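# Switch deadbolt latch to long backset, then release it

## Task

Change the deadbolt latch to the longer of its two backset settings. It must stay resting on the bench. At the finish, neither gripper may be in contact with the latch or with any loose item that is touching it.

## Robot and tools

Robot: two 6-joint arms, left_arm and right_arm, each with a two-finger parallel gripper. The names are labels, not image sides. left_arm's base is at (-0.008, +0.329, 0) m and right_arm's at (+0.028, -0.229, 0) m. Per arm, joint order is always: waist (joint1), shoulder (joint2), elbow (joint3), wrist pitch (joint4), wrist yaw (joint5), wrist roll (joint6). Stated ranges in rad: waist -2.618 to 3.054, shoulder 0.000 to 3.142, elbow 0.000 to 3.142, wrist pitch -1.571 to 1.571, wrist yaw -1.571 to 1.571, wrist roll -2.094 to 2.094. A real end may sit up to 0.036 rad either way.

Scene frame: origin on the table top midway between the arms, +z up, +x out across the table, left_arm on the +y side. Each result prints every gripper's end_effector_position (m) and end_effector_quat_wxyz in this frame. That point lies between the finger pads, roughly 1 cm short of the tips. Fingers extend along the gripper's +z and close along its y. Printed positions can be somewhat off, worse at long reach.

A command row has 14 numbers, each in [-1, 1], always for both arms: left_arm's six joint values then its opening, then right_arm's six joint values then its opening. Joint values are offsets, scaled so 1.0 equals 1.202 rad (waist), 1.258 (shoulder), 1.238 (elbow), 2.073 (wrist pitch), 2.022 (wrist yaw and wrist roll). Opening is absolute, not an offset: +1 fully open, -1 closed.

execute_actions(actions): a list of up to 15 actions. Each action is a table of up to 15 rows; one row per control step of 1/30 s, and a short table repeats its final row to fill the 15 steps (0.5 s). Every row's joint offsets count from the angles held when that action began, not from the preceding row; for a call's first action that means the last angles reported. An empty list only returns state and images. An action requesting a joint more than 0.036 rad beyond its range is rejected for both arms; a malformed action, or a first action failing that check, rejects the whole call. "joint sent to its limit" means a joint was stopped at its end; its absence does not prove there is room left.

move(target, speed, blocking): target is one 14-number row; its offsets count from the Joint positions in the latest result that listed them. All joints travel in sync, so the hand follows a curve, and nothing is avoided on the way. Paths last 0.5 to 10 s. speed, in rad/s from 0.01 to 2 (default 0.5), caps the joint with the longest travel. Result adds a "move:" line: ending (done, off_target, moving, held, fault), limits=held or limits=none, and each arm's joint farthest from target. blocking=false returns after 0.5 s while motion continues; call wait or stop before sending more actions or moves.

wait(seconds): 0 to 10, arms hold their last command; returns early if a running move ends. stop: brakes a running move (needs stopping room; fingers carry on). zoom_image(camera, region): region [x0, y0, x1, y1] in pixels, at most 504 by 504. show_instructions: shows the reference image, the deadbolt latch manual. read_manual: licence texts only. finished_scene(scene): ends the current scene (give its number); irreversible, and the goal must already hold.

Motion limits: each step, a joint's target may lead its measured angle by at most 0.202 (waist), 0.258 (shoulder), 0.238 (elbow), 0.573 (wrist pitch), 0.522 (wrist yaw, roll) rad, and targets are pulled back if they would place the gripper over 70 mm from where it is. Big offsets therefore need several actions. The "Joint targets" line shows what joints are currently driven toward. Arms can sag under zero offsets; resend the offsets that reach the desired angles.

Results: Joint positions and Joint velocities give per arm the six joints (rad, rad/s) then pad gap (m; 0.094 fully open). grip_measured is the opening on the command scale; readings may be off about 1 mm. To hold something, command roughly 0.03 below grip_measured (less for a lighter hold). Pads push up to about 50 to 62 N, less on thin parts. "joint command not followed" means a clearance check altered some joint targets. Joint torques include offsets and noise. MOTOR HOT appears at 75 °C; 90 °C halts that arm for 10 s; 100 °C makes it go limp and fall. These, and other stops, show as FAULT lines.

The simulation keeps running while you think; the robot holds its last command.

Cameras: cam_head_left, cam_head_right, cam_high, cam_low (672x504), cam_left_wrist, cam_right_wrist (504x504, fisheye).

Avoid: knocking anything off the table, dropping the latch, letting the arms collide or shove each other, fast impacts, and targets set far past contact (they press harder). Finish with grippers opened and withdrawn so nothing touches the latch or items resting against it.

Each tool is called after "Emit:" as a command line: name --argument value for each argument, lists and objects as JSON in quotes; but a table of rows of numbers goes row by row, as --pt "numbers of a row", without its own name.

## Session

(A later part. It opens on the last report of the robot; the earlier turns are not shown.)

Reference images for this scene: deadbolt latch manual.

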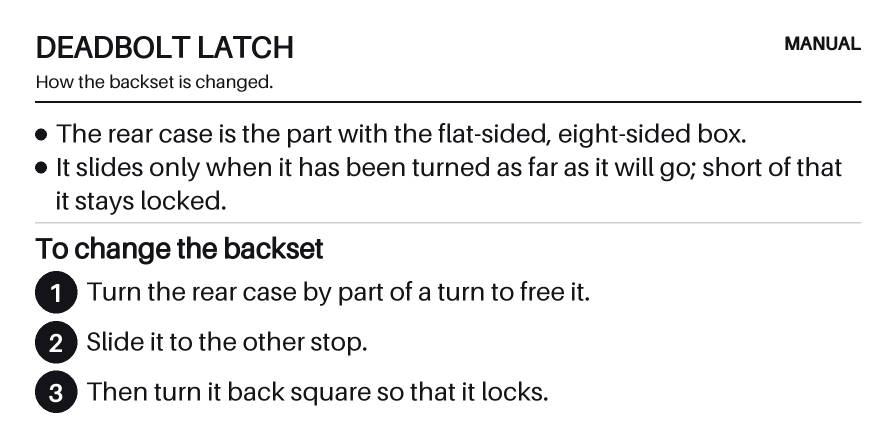

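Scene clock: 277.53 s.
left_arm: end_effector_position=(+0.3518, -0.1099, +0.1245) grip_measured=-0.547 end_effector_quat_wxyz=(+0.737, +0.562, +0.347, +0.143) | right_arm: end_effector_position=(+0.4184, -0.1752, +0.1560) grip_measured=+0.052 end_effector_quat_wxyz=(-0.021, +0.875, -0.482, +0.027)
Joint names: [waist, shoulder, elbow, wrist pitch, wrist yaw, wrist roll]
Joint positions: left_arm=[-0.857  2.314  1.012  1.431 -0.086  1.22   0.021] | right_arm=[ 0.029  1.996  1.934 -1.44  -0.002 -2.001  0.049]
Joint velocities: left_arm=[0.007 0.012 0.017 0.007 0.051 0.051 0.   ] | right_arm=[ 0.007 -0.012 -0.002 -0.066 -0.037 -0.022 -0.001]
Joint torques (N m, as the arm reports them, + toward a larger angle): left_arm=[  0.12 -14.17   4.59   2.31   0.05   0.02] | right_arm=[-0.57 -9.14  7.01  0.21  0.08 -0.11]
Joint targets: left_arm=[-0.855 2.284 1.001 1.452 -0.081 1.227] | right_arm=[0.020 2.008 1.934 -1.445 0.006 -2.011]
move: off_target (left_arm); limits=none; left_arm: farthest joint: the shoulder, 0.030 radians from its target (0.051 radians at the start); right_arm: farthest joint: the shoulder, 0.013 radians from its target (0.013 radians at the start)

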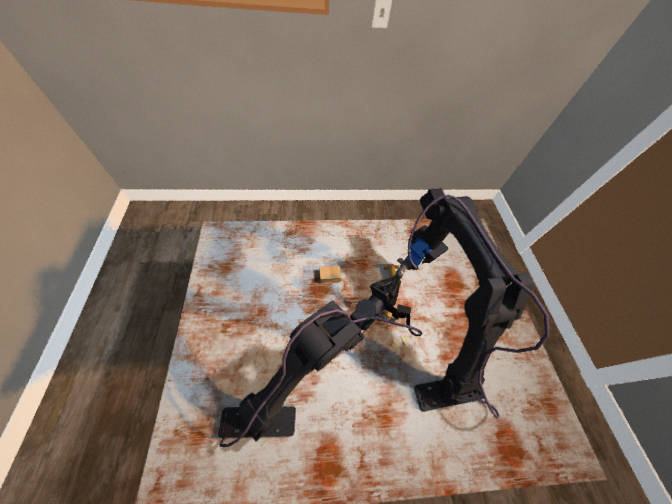

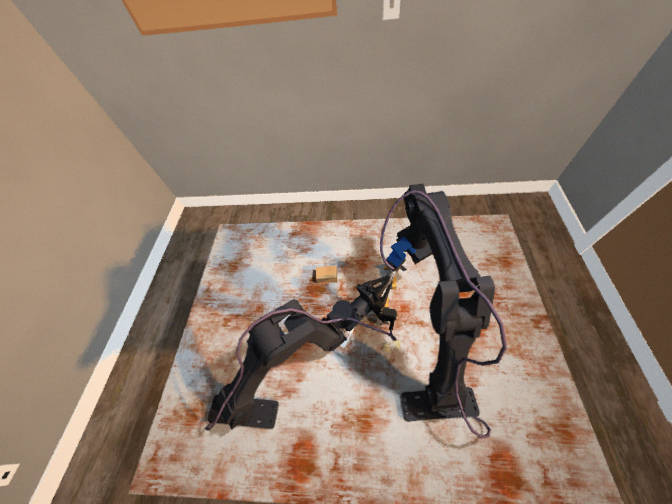

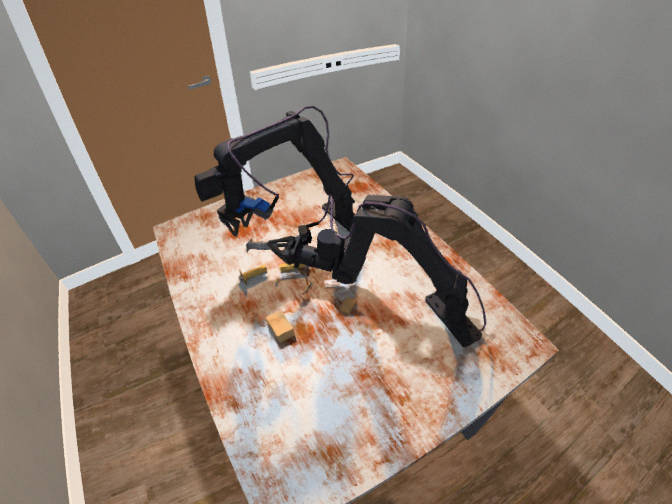

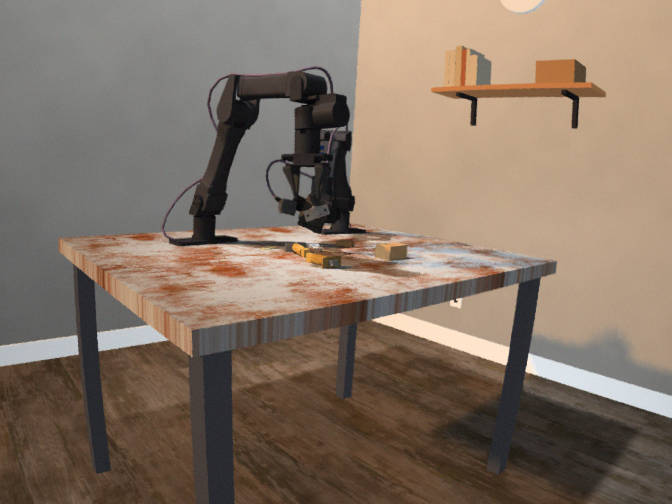

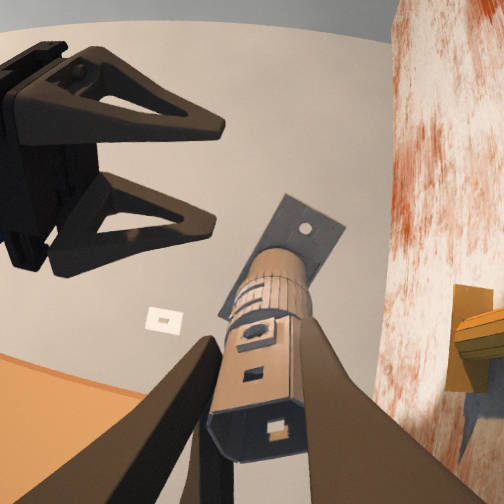

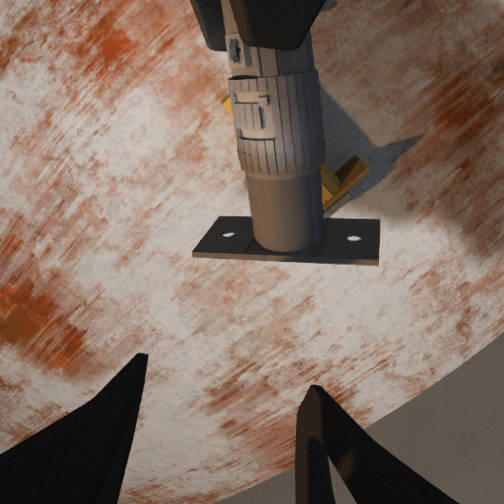

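Emit:
zoom_image --camera "cam_right_wrist" --region '[180,20,400,280]'

Region (180, 20, 400, 280) of cam_right_wrist's 504x504 image, scaled by 1.938, with more detail than that image has; it fills the left 426 columns of this view, and the rest is white.

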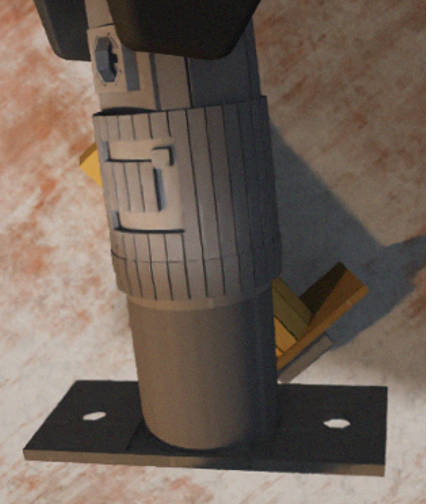

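Emit:
move --target '[0,0,0,0,0,0,-0.68, 0,-0.06,0.03,-0.04,0,0,0.6]' --speed 0.4

Emit:
move --target '[0,0.016,0.095,0.004,0,-0.04,-0.68, 0.045,0,0,0,0,0,0.6]' --speed 0.2

Scene clock: 302.83 s.
left_arm: end_effector_position=(+0.3521, -0.1103, +0.1207) grip_measured=-0.547 end_effector_quat_wxyz=(+0.732, +0.567, +0.350, +0.142) | right_arm: end_effector_position=(+0.4006, -0.1776, +0.1796) grip_measured=+0.598 end_effector_quat_wxyz=(-0.024, +0.875, -0.482, +0.031)
Joint names: [waist, shoulder, elbow, wrist pitch, wrist yaw, wrist roll]
Joint positions: left_arm=[-0.857  2.314  1.012  1.415 -0.086  1.22   0.021] | right_arm=[ 0.029  1.928  1.934 -1.499 -0.002 -2.001  0.075]
Joint velocities: left_arm=[ 0.002 -0.017  0.002 -0.022  0.007  0.007  0.001] | right_arm=[ 0.002  0.012 -0.002  0.022  0.007 -0.081 -0.   ]
Joint torques (N m, as the arm reports them, + toward a larger angle): left_arm=[  0.01 -11.76   5.45   2.26   0.01  -0.05] | right_arm=[ 0.04 -9.93 10.    0.01  0.01  0.02]
Joint targets: left_arm=[-0.857 2.314 1.012 1.431 -0.086 1.220] | right_arm=[0.029 1.920 1.971 -1.523 -0.002 -2.001]
move: off_target (right_arm); limits=none; left_arm: farthest joint: the wrist pitch, 0.016 radians from its target (0.000 radians at the start); right_arm: farthest joint: the elbow, 0.037 radians from its target (0.037 radians at the start)

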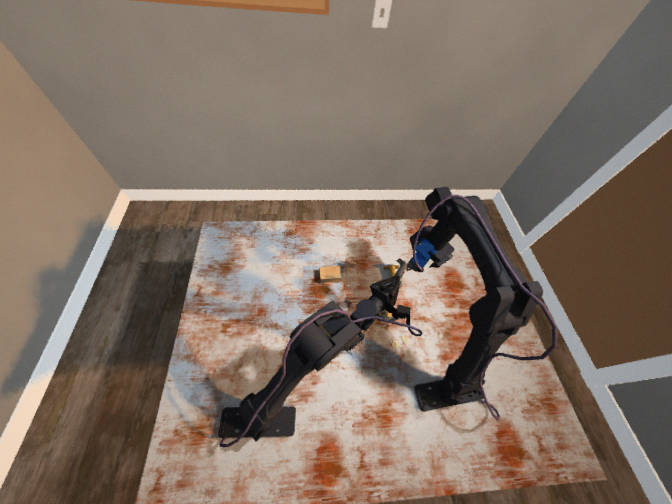

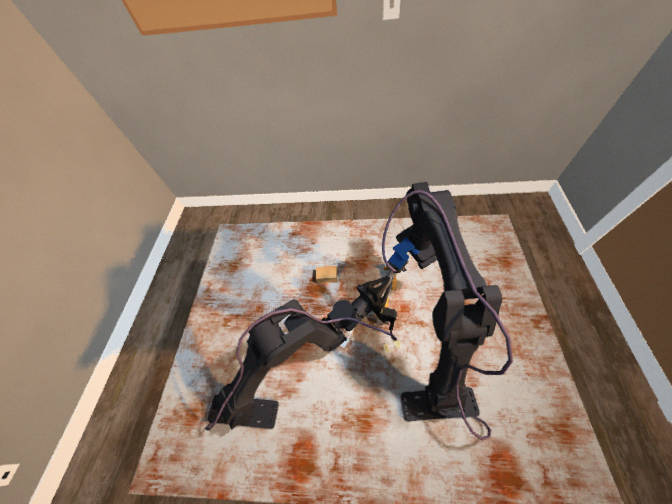

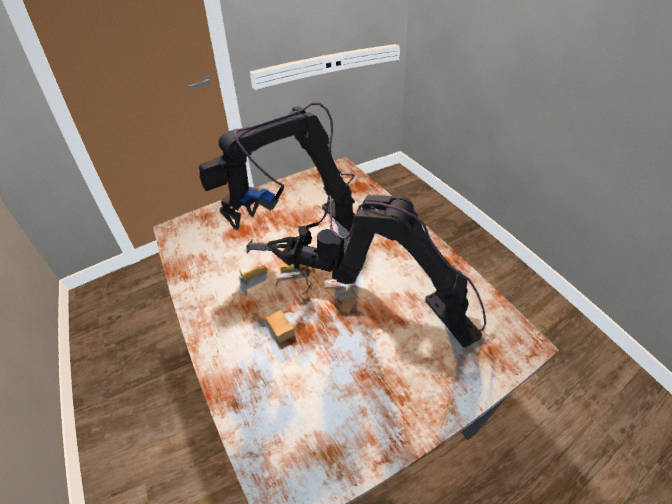

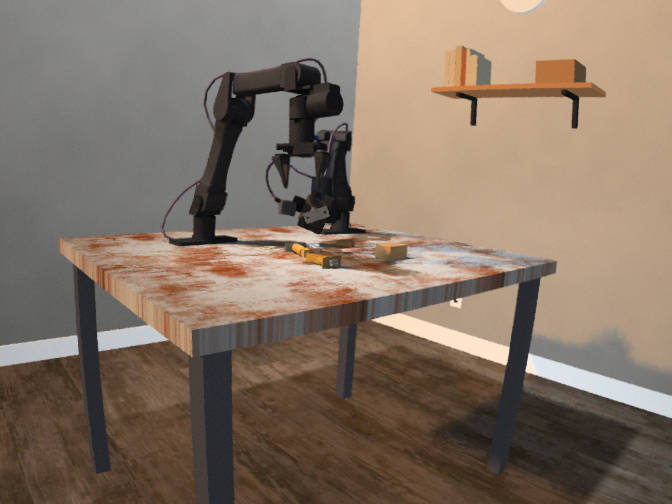

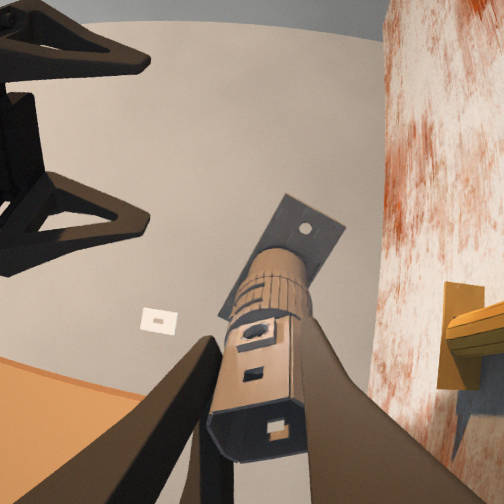

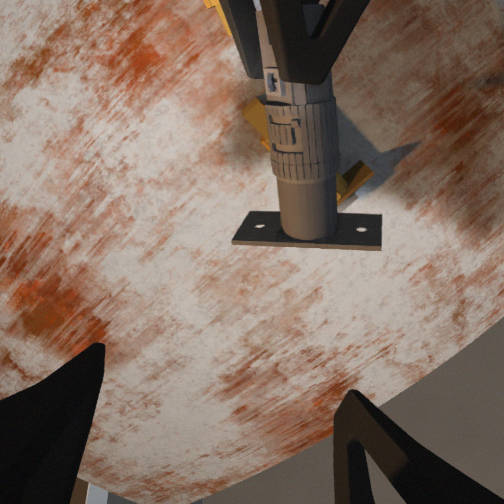

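Scene clock: 303.97 s.
left_arm: end_effector_position=(+0.3624, -0.1237, +0.1439) grip_measured=-0.547 end_effector_quat_wxyz=(+0.757, +0.535, +0.357, +0.120) | right_arm: end_effector_position=(+0.3979, -0.1606, +0.1796) grip_measured=+0.598 end_effector_quat_wxyz=(-0.025, +0.886, -0.462, +0.030)
Joint names: [waist, shoulder, elbow, wrist pitch, wrist yaw, wrist roll]
Joint positions: left_arm=[-0.857  2.327  1.102  1.4   -0.086  1.155  0.021] | right_arm=[ 0.075  1.928  1.934 -1.499 -0.002 -2.001  0.075]
Joint velocities: left_arm=[-0.002  0.007  0.002 -0.11   0.022 -0.037  0.   ] | right_arm=[-0.012 -0.012 -0.022 -0.022  0.007 -0.007  0.   ]
Joint torques (N m, as the arm reports them, + toward a larger angle): left_arm=[ -0.02 -11.55   8.02   2.3   -0.01  -0.2 ] | right_arm=[ 0.74 -9.34  6.86  0.3   0.03  0.02]
Joint targets: left_arm=[-0.857 2.334 1.129 1.424 -0.086 1.139] | right_arm=[0.083 1.928 1.934 -1.499 -0.002 -2.001]
move: off_target (left_arm); limits=none; left_arm: farthest joint: the elbow, 0.028 radians from its target (0.118 radians at the start); right_arm: farthest joint: the waist, 0.008 radians from its target (0.054 radians at the start)

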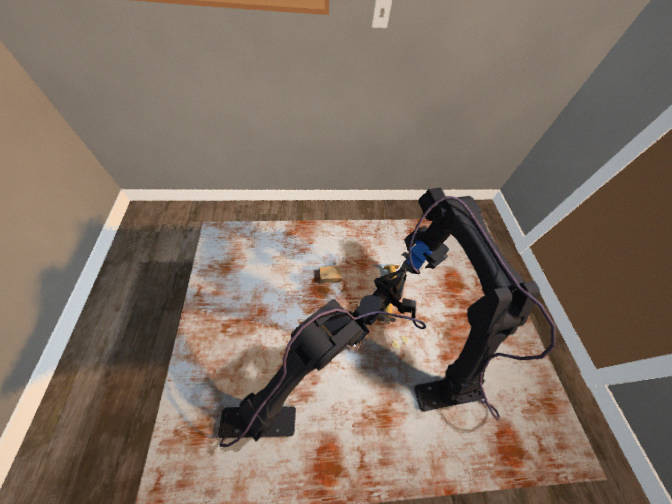

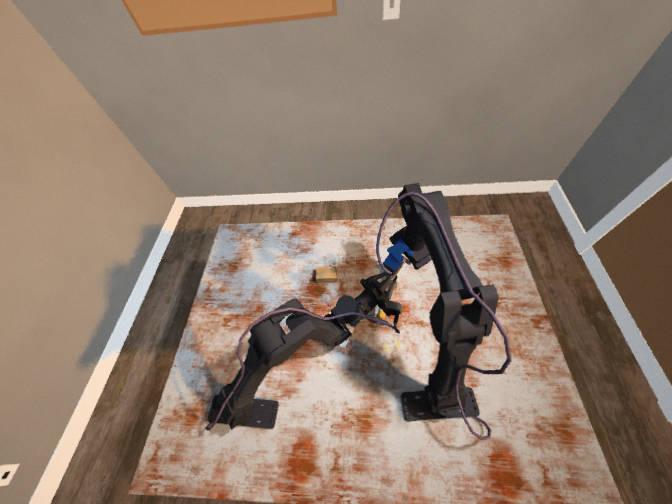

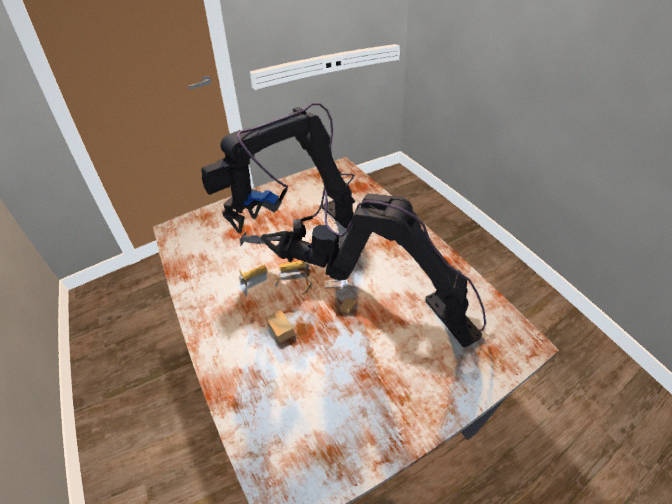

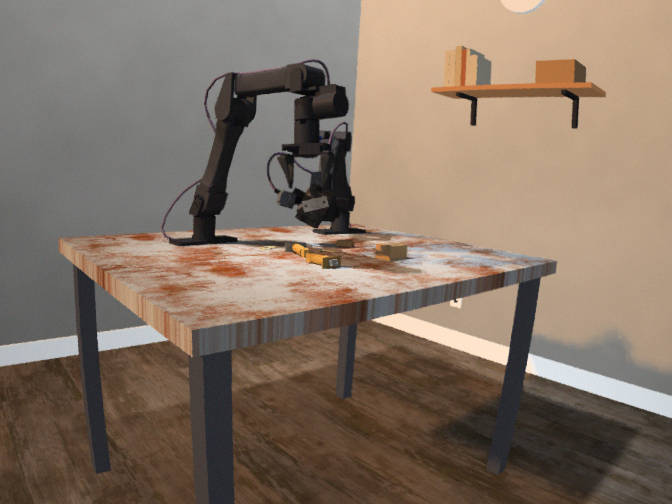

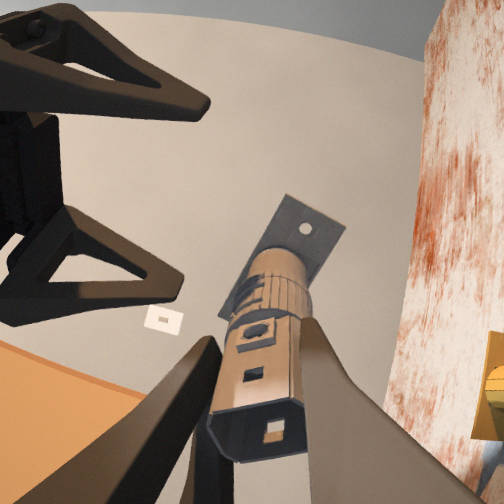

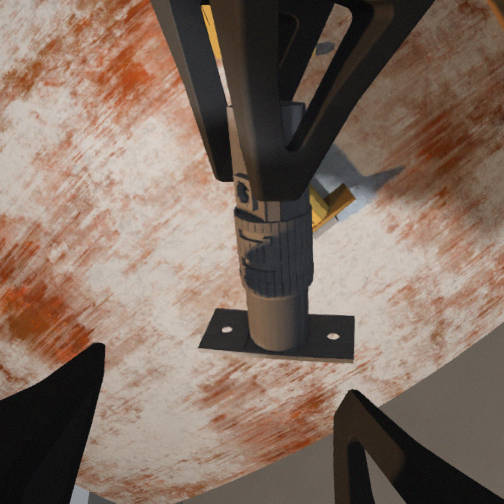

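Emit:
move --target '[0,0.006,0.02,0.01,0,0,-0.68, 0.026,0.06,0.055,0.01,0,0,0.6]' --speed 0.15

Scene clock: 325.47 s.
left_arm: end_effector_position=(+0.3627, -0.1240, +0.1417) grip_measured=-0.547 end_effector_quat_wxyz=(+0.754, +0.537, +0.358, +0.119) | right_arm: end_effector_position=(+0.4116, -0.1491, +0.1683) grip_measured=+0.598 end_effector_quat_wxyz=(-0.025, +0.891, -0.452, +0.030)
Joint names: [waist, shoulder, elbow, wrist pitch, wrist yaw, wrist roll]
Joint positions: left_arm=[-0.857  2.327  1.102  1.392 -0.086  1.154  0.021] | right_arm=[ 0.097  1.988  1.972 -1.478 -0.002 -2.001  0.075]
Joint velocities: left_arm=[ 0.007 -0.007  0.002 -0.037 -0.066  0.022 -0.   ] | right_arm=[ 0.007 -0.012  0.002 -0.051 -0.022  0.007  0.001]
Joint torques (N m, as the arm reports them, + toward a larger angle): left_arm=[ -0.03 -11.65   7.86   2.38   0.    -0.04] | right_arm=[ 0.5  -8.89  9.37  0.33  0.01  0.02]
Joint targets: left_arm=[-0.857 2.334 1.127 1.421 -0.086 1.154] | right_arm=[0.106 2.004 2.002 -1.478 -0.002 -2.001]
move: off_target (left_arm, right_arm); limits=none; left_arm: farthest joint: the wrist pitch, 0.029 radians from its target (0.020 radians at the start); right_arm: farthest joint: the elbow, 0.030 radians from its target (0.068 radians at the start)

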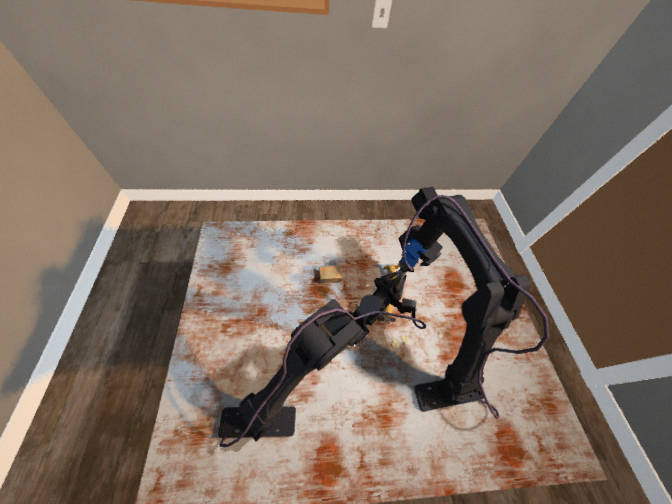

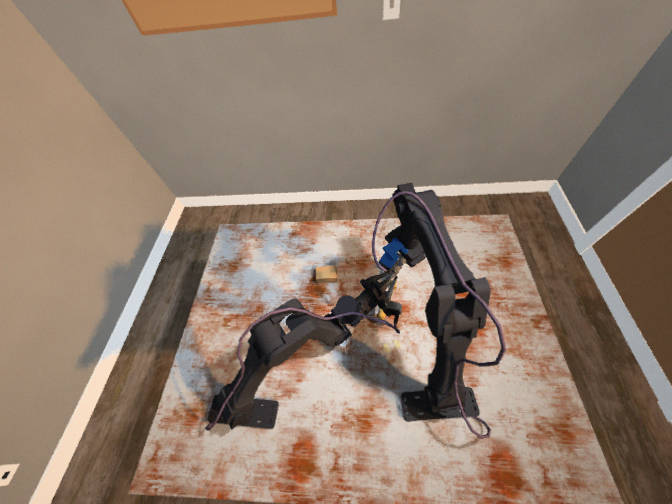

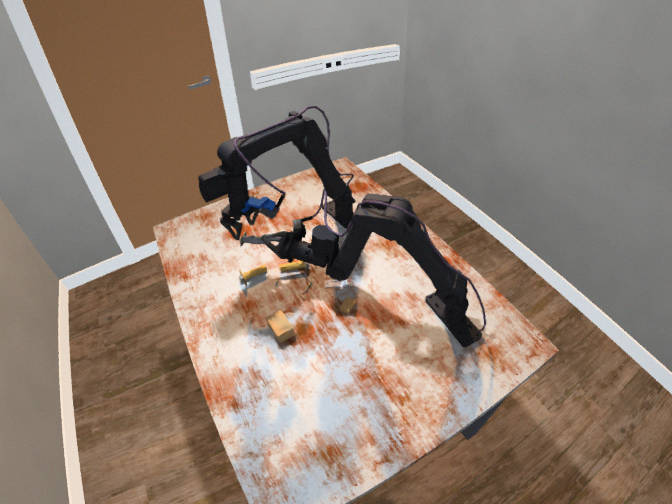

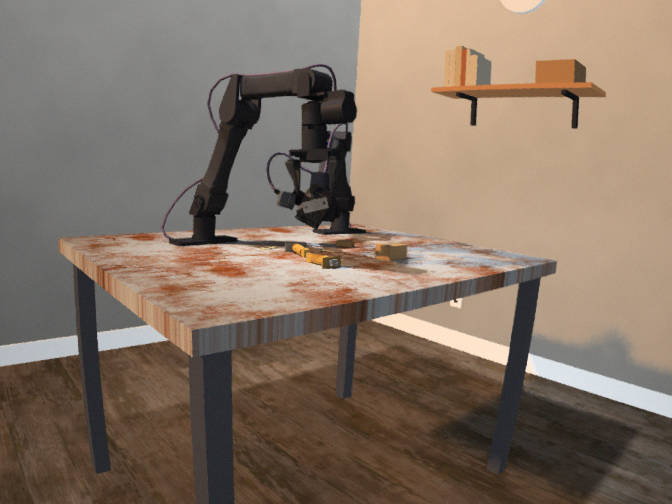

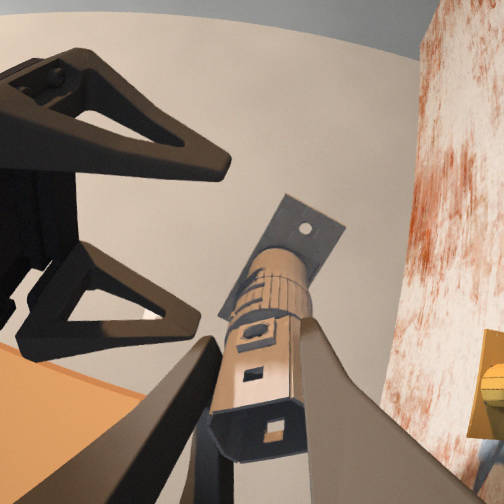

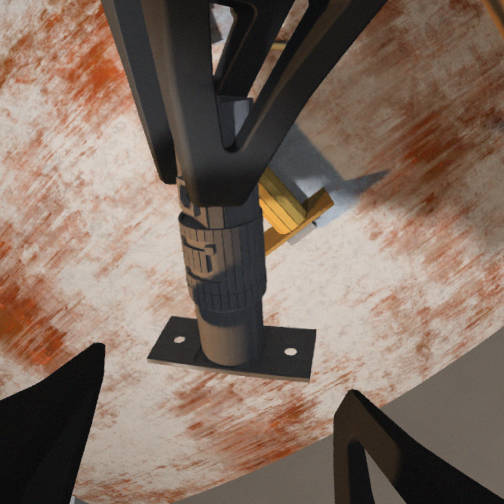

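Emit:
move --target '[0,0.006,0.02,0.012,0,0,-0.68, 0,-0.017,-0.09,0.04,0,0,0.6]' --speed 0.15

Scene clock: 336.57 s.
left_arm: end_effector_position=(+0.3629, -0.1243, +0.1395) grip_measured=-0.547 end_effector_quat_wxyz=(+0.751, +0.540, +0.360, +0.119) | right_arm: end_effector_position=(+0.4146, -0.1485, +0.1470) grip_measured=+0.598 end_effector_quat_wxyz=(-0.024, +0.891, -0.452, +0.028)
Joint names: [waist, shoulder, elbow, wrist pitch, wrist yaw, wrist roll]
Joint positions: left_arm=[-0.857  2.327  1.102  1.382 -0.086  1.154  0.021] | right_arm=[ 0.097  1.988  1.886 -1.396 -0.002 -2.001  0.075]
Joint velocities: left_arm=[-0.007 -0.017 -0.017  0.037  0.051 -0.037 -0.001] | right_arm=[-0.017 -0.017  0.002  0.007 -0.007 -0.007 -0.001]
Joint torques (N m, as the arm reports them, + toward a larger angle): left_arm=[ -0.04 -11.6    7.85   2.42   0.    -0.04] | right_arm=[ -0.04 -11.45   4.96   0.3    0.03  -0.01]
Joint targets: left_arm=[-0.857 2.334 1.127 1.417 -0.086 1.154] | right_arm=[0.097 1.967 1.861 -1.395 -0.002 -2.001]
move: off_target (left_arm, right_arm); limits=none; left_arm: farthest joint: the wrist pitch, 0.034 radians from its target (0.025 radians at the start); right_arm: farthest joint: the elbow, 0.026 radians from its target (0.111 radians at the start)

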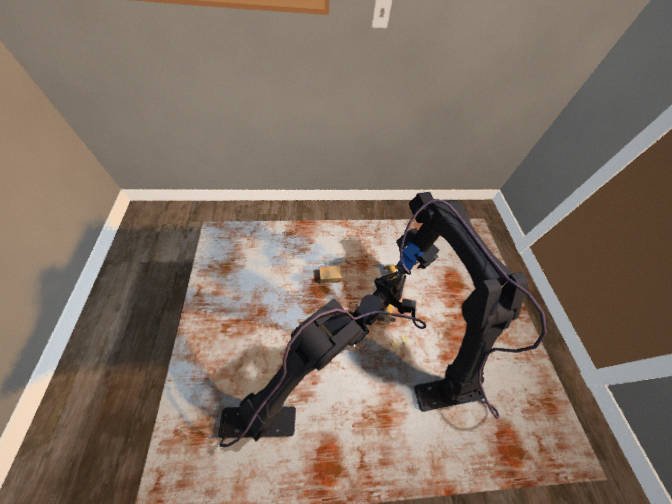

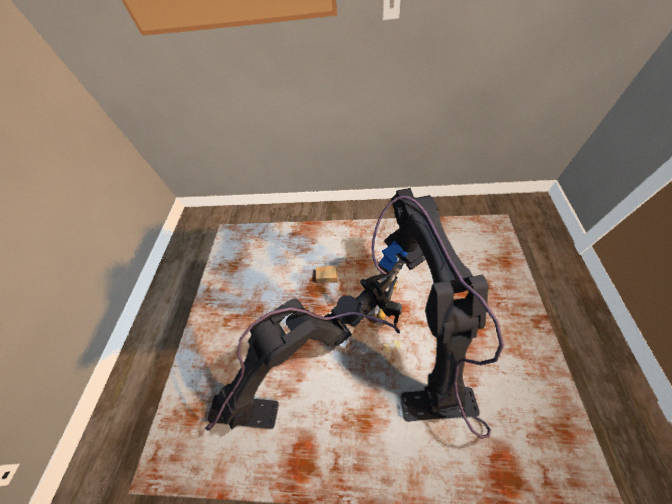

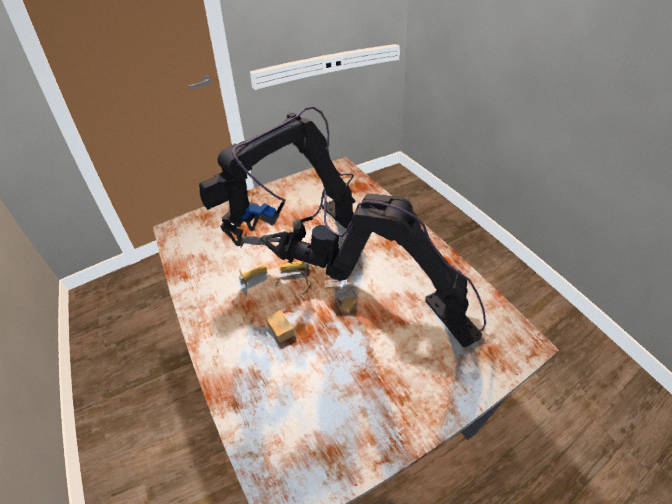

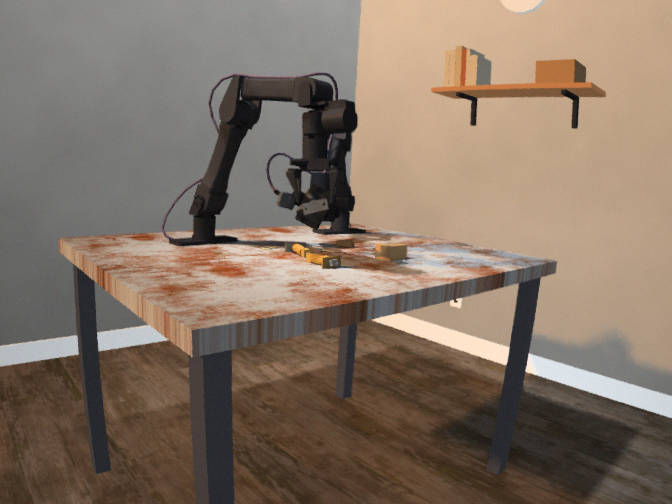

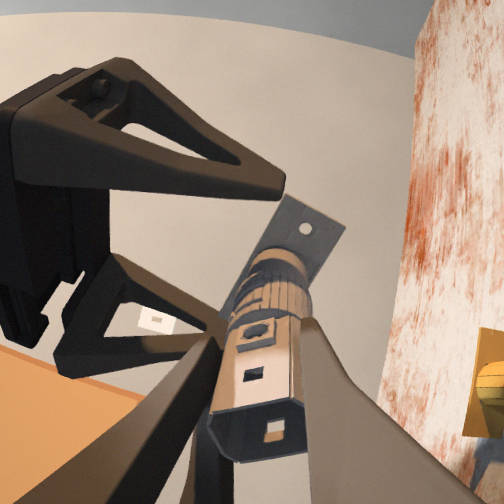

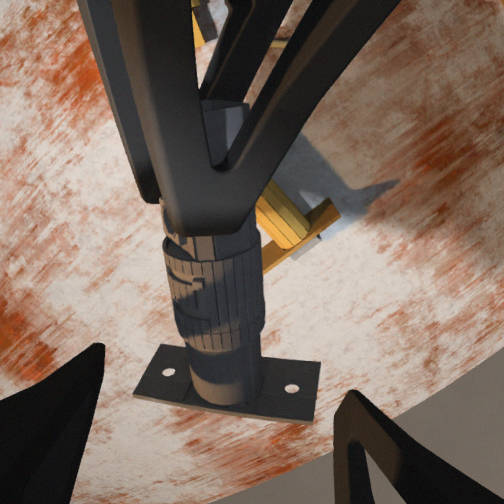

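Emit:
move --target '[0,0.006,0.02,0.018,0,0,-0.68, 0.032,0,0,0,0,0,0.6]' --speed 0.1

Emit:
move --target '[0,0.006,0.02,0.018,0,0,-0.68, 0.007,-0.05,-0.1,0.03,0,0,0.6]' --speed 0.12

Scene clock: 346.70 s.
left_arm: end_effector_position=(+0.3628, -0.1242, +0.1401) grip_measured=-0.547 end_effector_quat_wxyz=(+0.752, +0.540, +0.360, +0.119) | right_arm: end_effector_position=(+0.4120, -0.1366, +0.1471) grip_measured=+0.598 end_effector_quat_wxyz=(-0.024, +0.898, -0.438, +0.028)
Joint names: [waist, shoulder, elbow, wrist pitch, wrist yaw, wrist roll]
Joint positions: left_arm=[-0.857  2.327  1.102  1.385 -0.086  1.154  0.021] | right_arm=[ 0.128  1.988  1.886 -1.395 -0.002 -2.001  0.075]
Joint velocities: left_arm=[ 0.002  0.007  0.012  0.022 -0.022 -0.051 -0.   ] | right_arm=[-0.002 -0.007  0.002 -0.037  0.022 -0.007 -0.002]
Joint torques (N m, as the arm reports them, + toward a larger angle): left_arm=[ -0.02 -11.62   7.88   2.42  -0.01  -0.03] | right_arm=[ 0.46 -9.88  6.99  0.28 -0.02  0.01]
Joint targets: left_arm=[-0.857 2.334 1.127 1.420 -0.086 1.154] | right_arm=[0.136 1.988 1.886 -1.396 -0.002 -2.001]
move: off_target (left_arm); limits=none; left_arm: farthest joint: the wrist pitch, 0.034 radians from its target (0.037 radians at the start); right_arm: farthest joint: the waist, 0.007 radians from its target (0.038 radians at the start)

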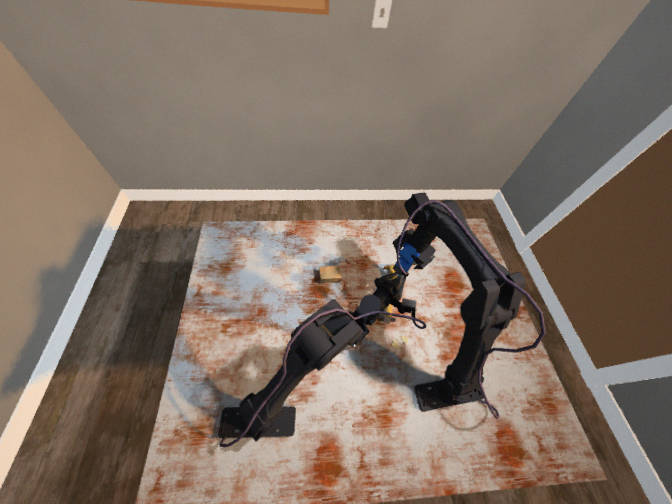

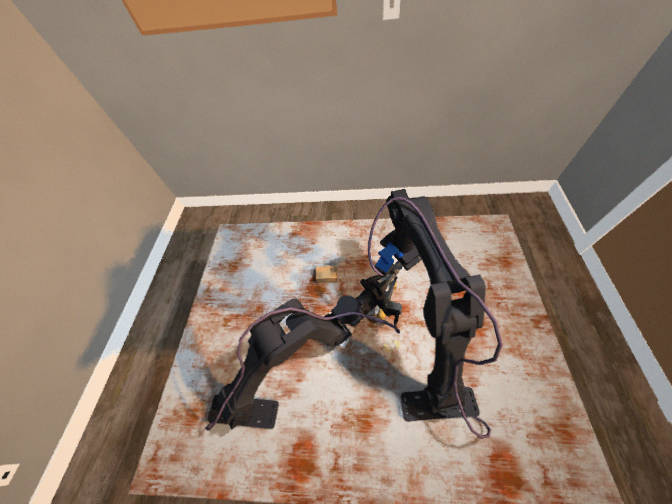

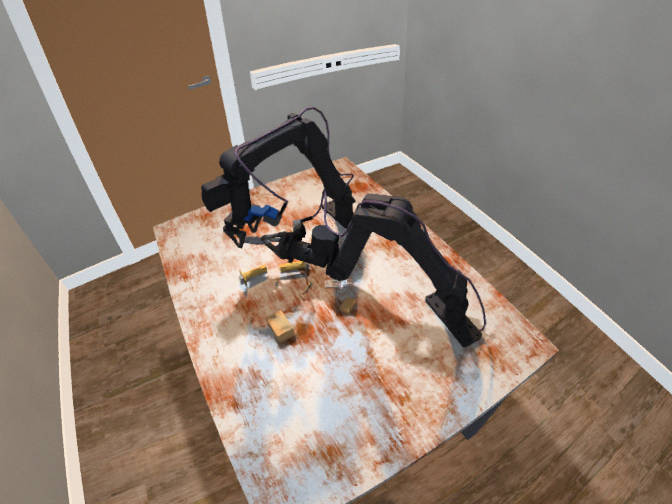

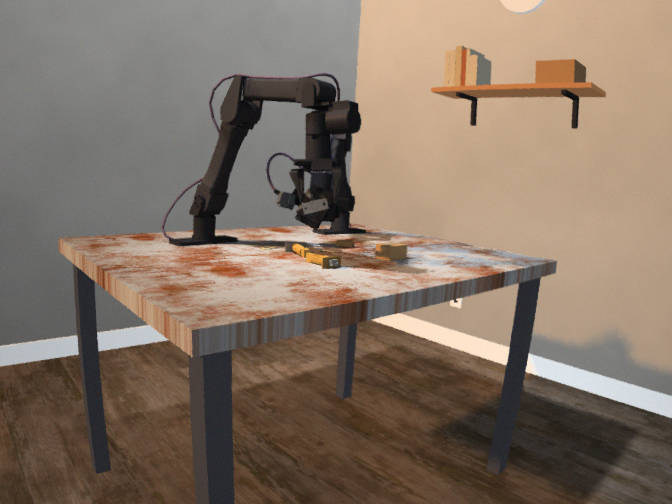

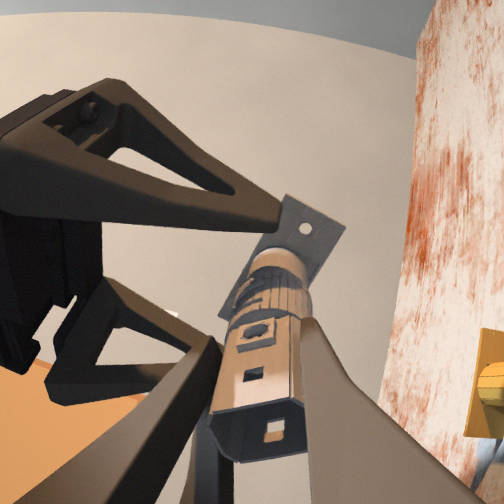

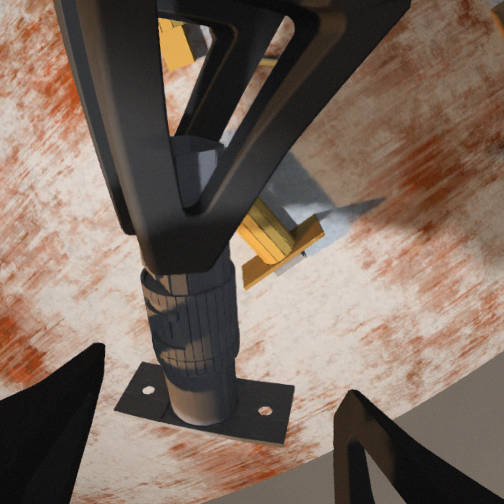

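Scene clock: 348.23 s.
left_arm: end_effector_position=(+0.3627, -0.1241, +0.1409) grip_measured=-0.547 end_effector_quat_wxyz=(+0.753, +0.539, +0.359, +0.119) | right_arm: end_effector_position=(+0.4051, -0.1382, +0.1382) grip_measured=+0.598 end_effector_quat_wxyz=(-0.027, +0.898, -0.438, +0.031)
Joint names: [waist, shoulder, elbow, wrist pitch, wrist yaw, wrist roll]
Joint positions: left_arm=[-0.857  2.327  1.102  1.388 -0.086  1.154  0.021] | right_arm=[ 0.128  1.945  1.79  -1.334 -0.002 -2.001  0.075]
Joint velocities: left_arm=[ 0.007 -0.017 -0.012 -0.051  0.051 -0.022 -0.   ] | right_arm=[ 0.002 -0.012 -0.002 -0.007  0.007 -0.037 -0.   ]
Joint torques (N m, as the arm reports them, + toward a larger angle): left_arm=[ -0.01 -11.65   7.89   2.41   0.01  -0.05] | right_arm=[  0.52 -11.15   4.87   0.33  -0.01  -0.01]
Joint targets: left_arm=[-0.857 2.334 1.127 1.422 -0.086 1.154] | right_arm=[0.137 1.925 1.762 -1.333 -0.002 -2.001]
move: off_target (left_arm, right_arm); limits=none; left_arm: farthest joint: the wrist pitch, 0.034 radians from its target (0.037 radians at the start); right_arm: farthest joint: the elbow, 0.028 radians from its target (0.124 radians at the start)

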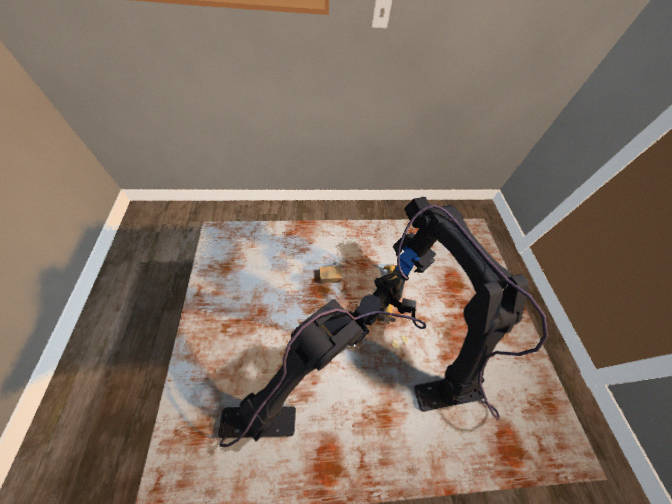

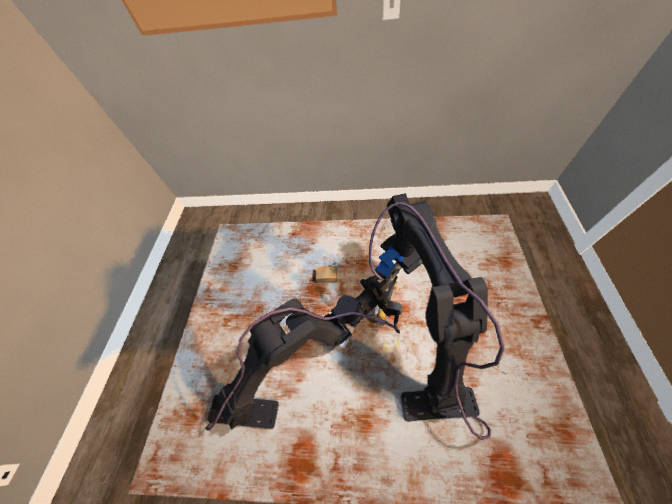

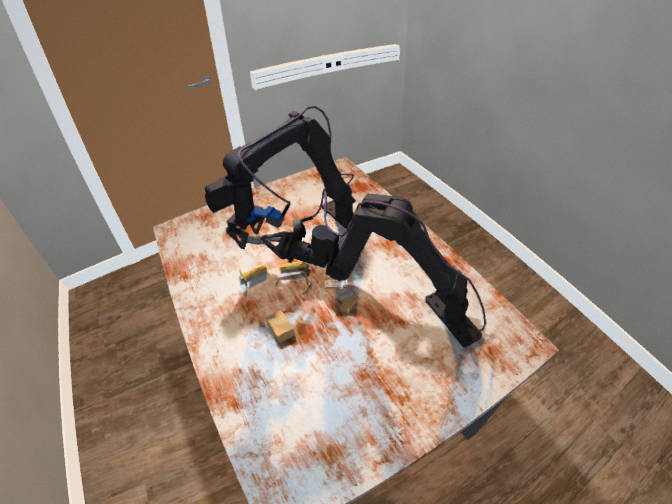

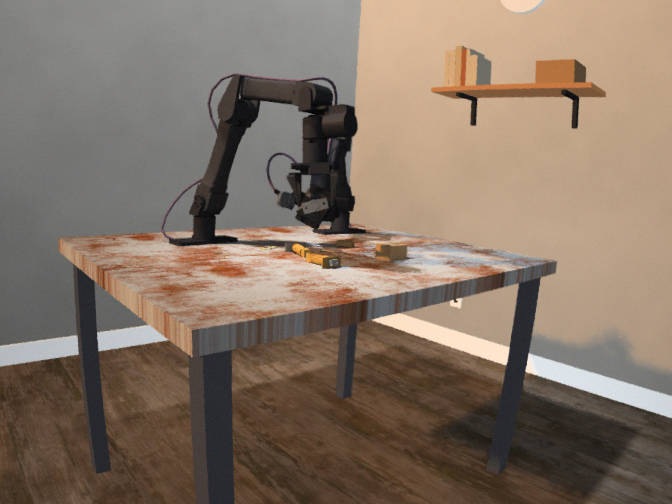

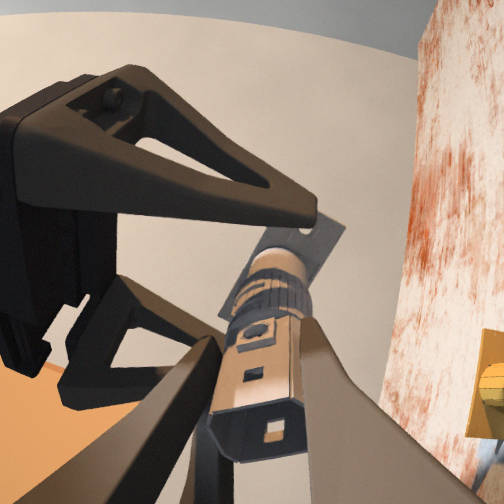

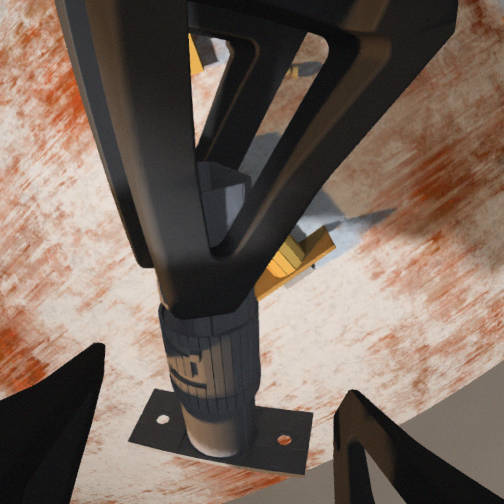

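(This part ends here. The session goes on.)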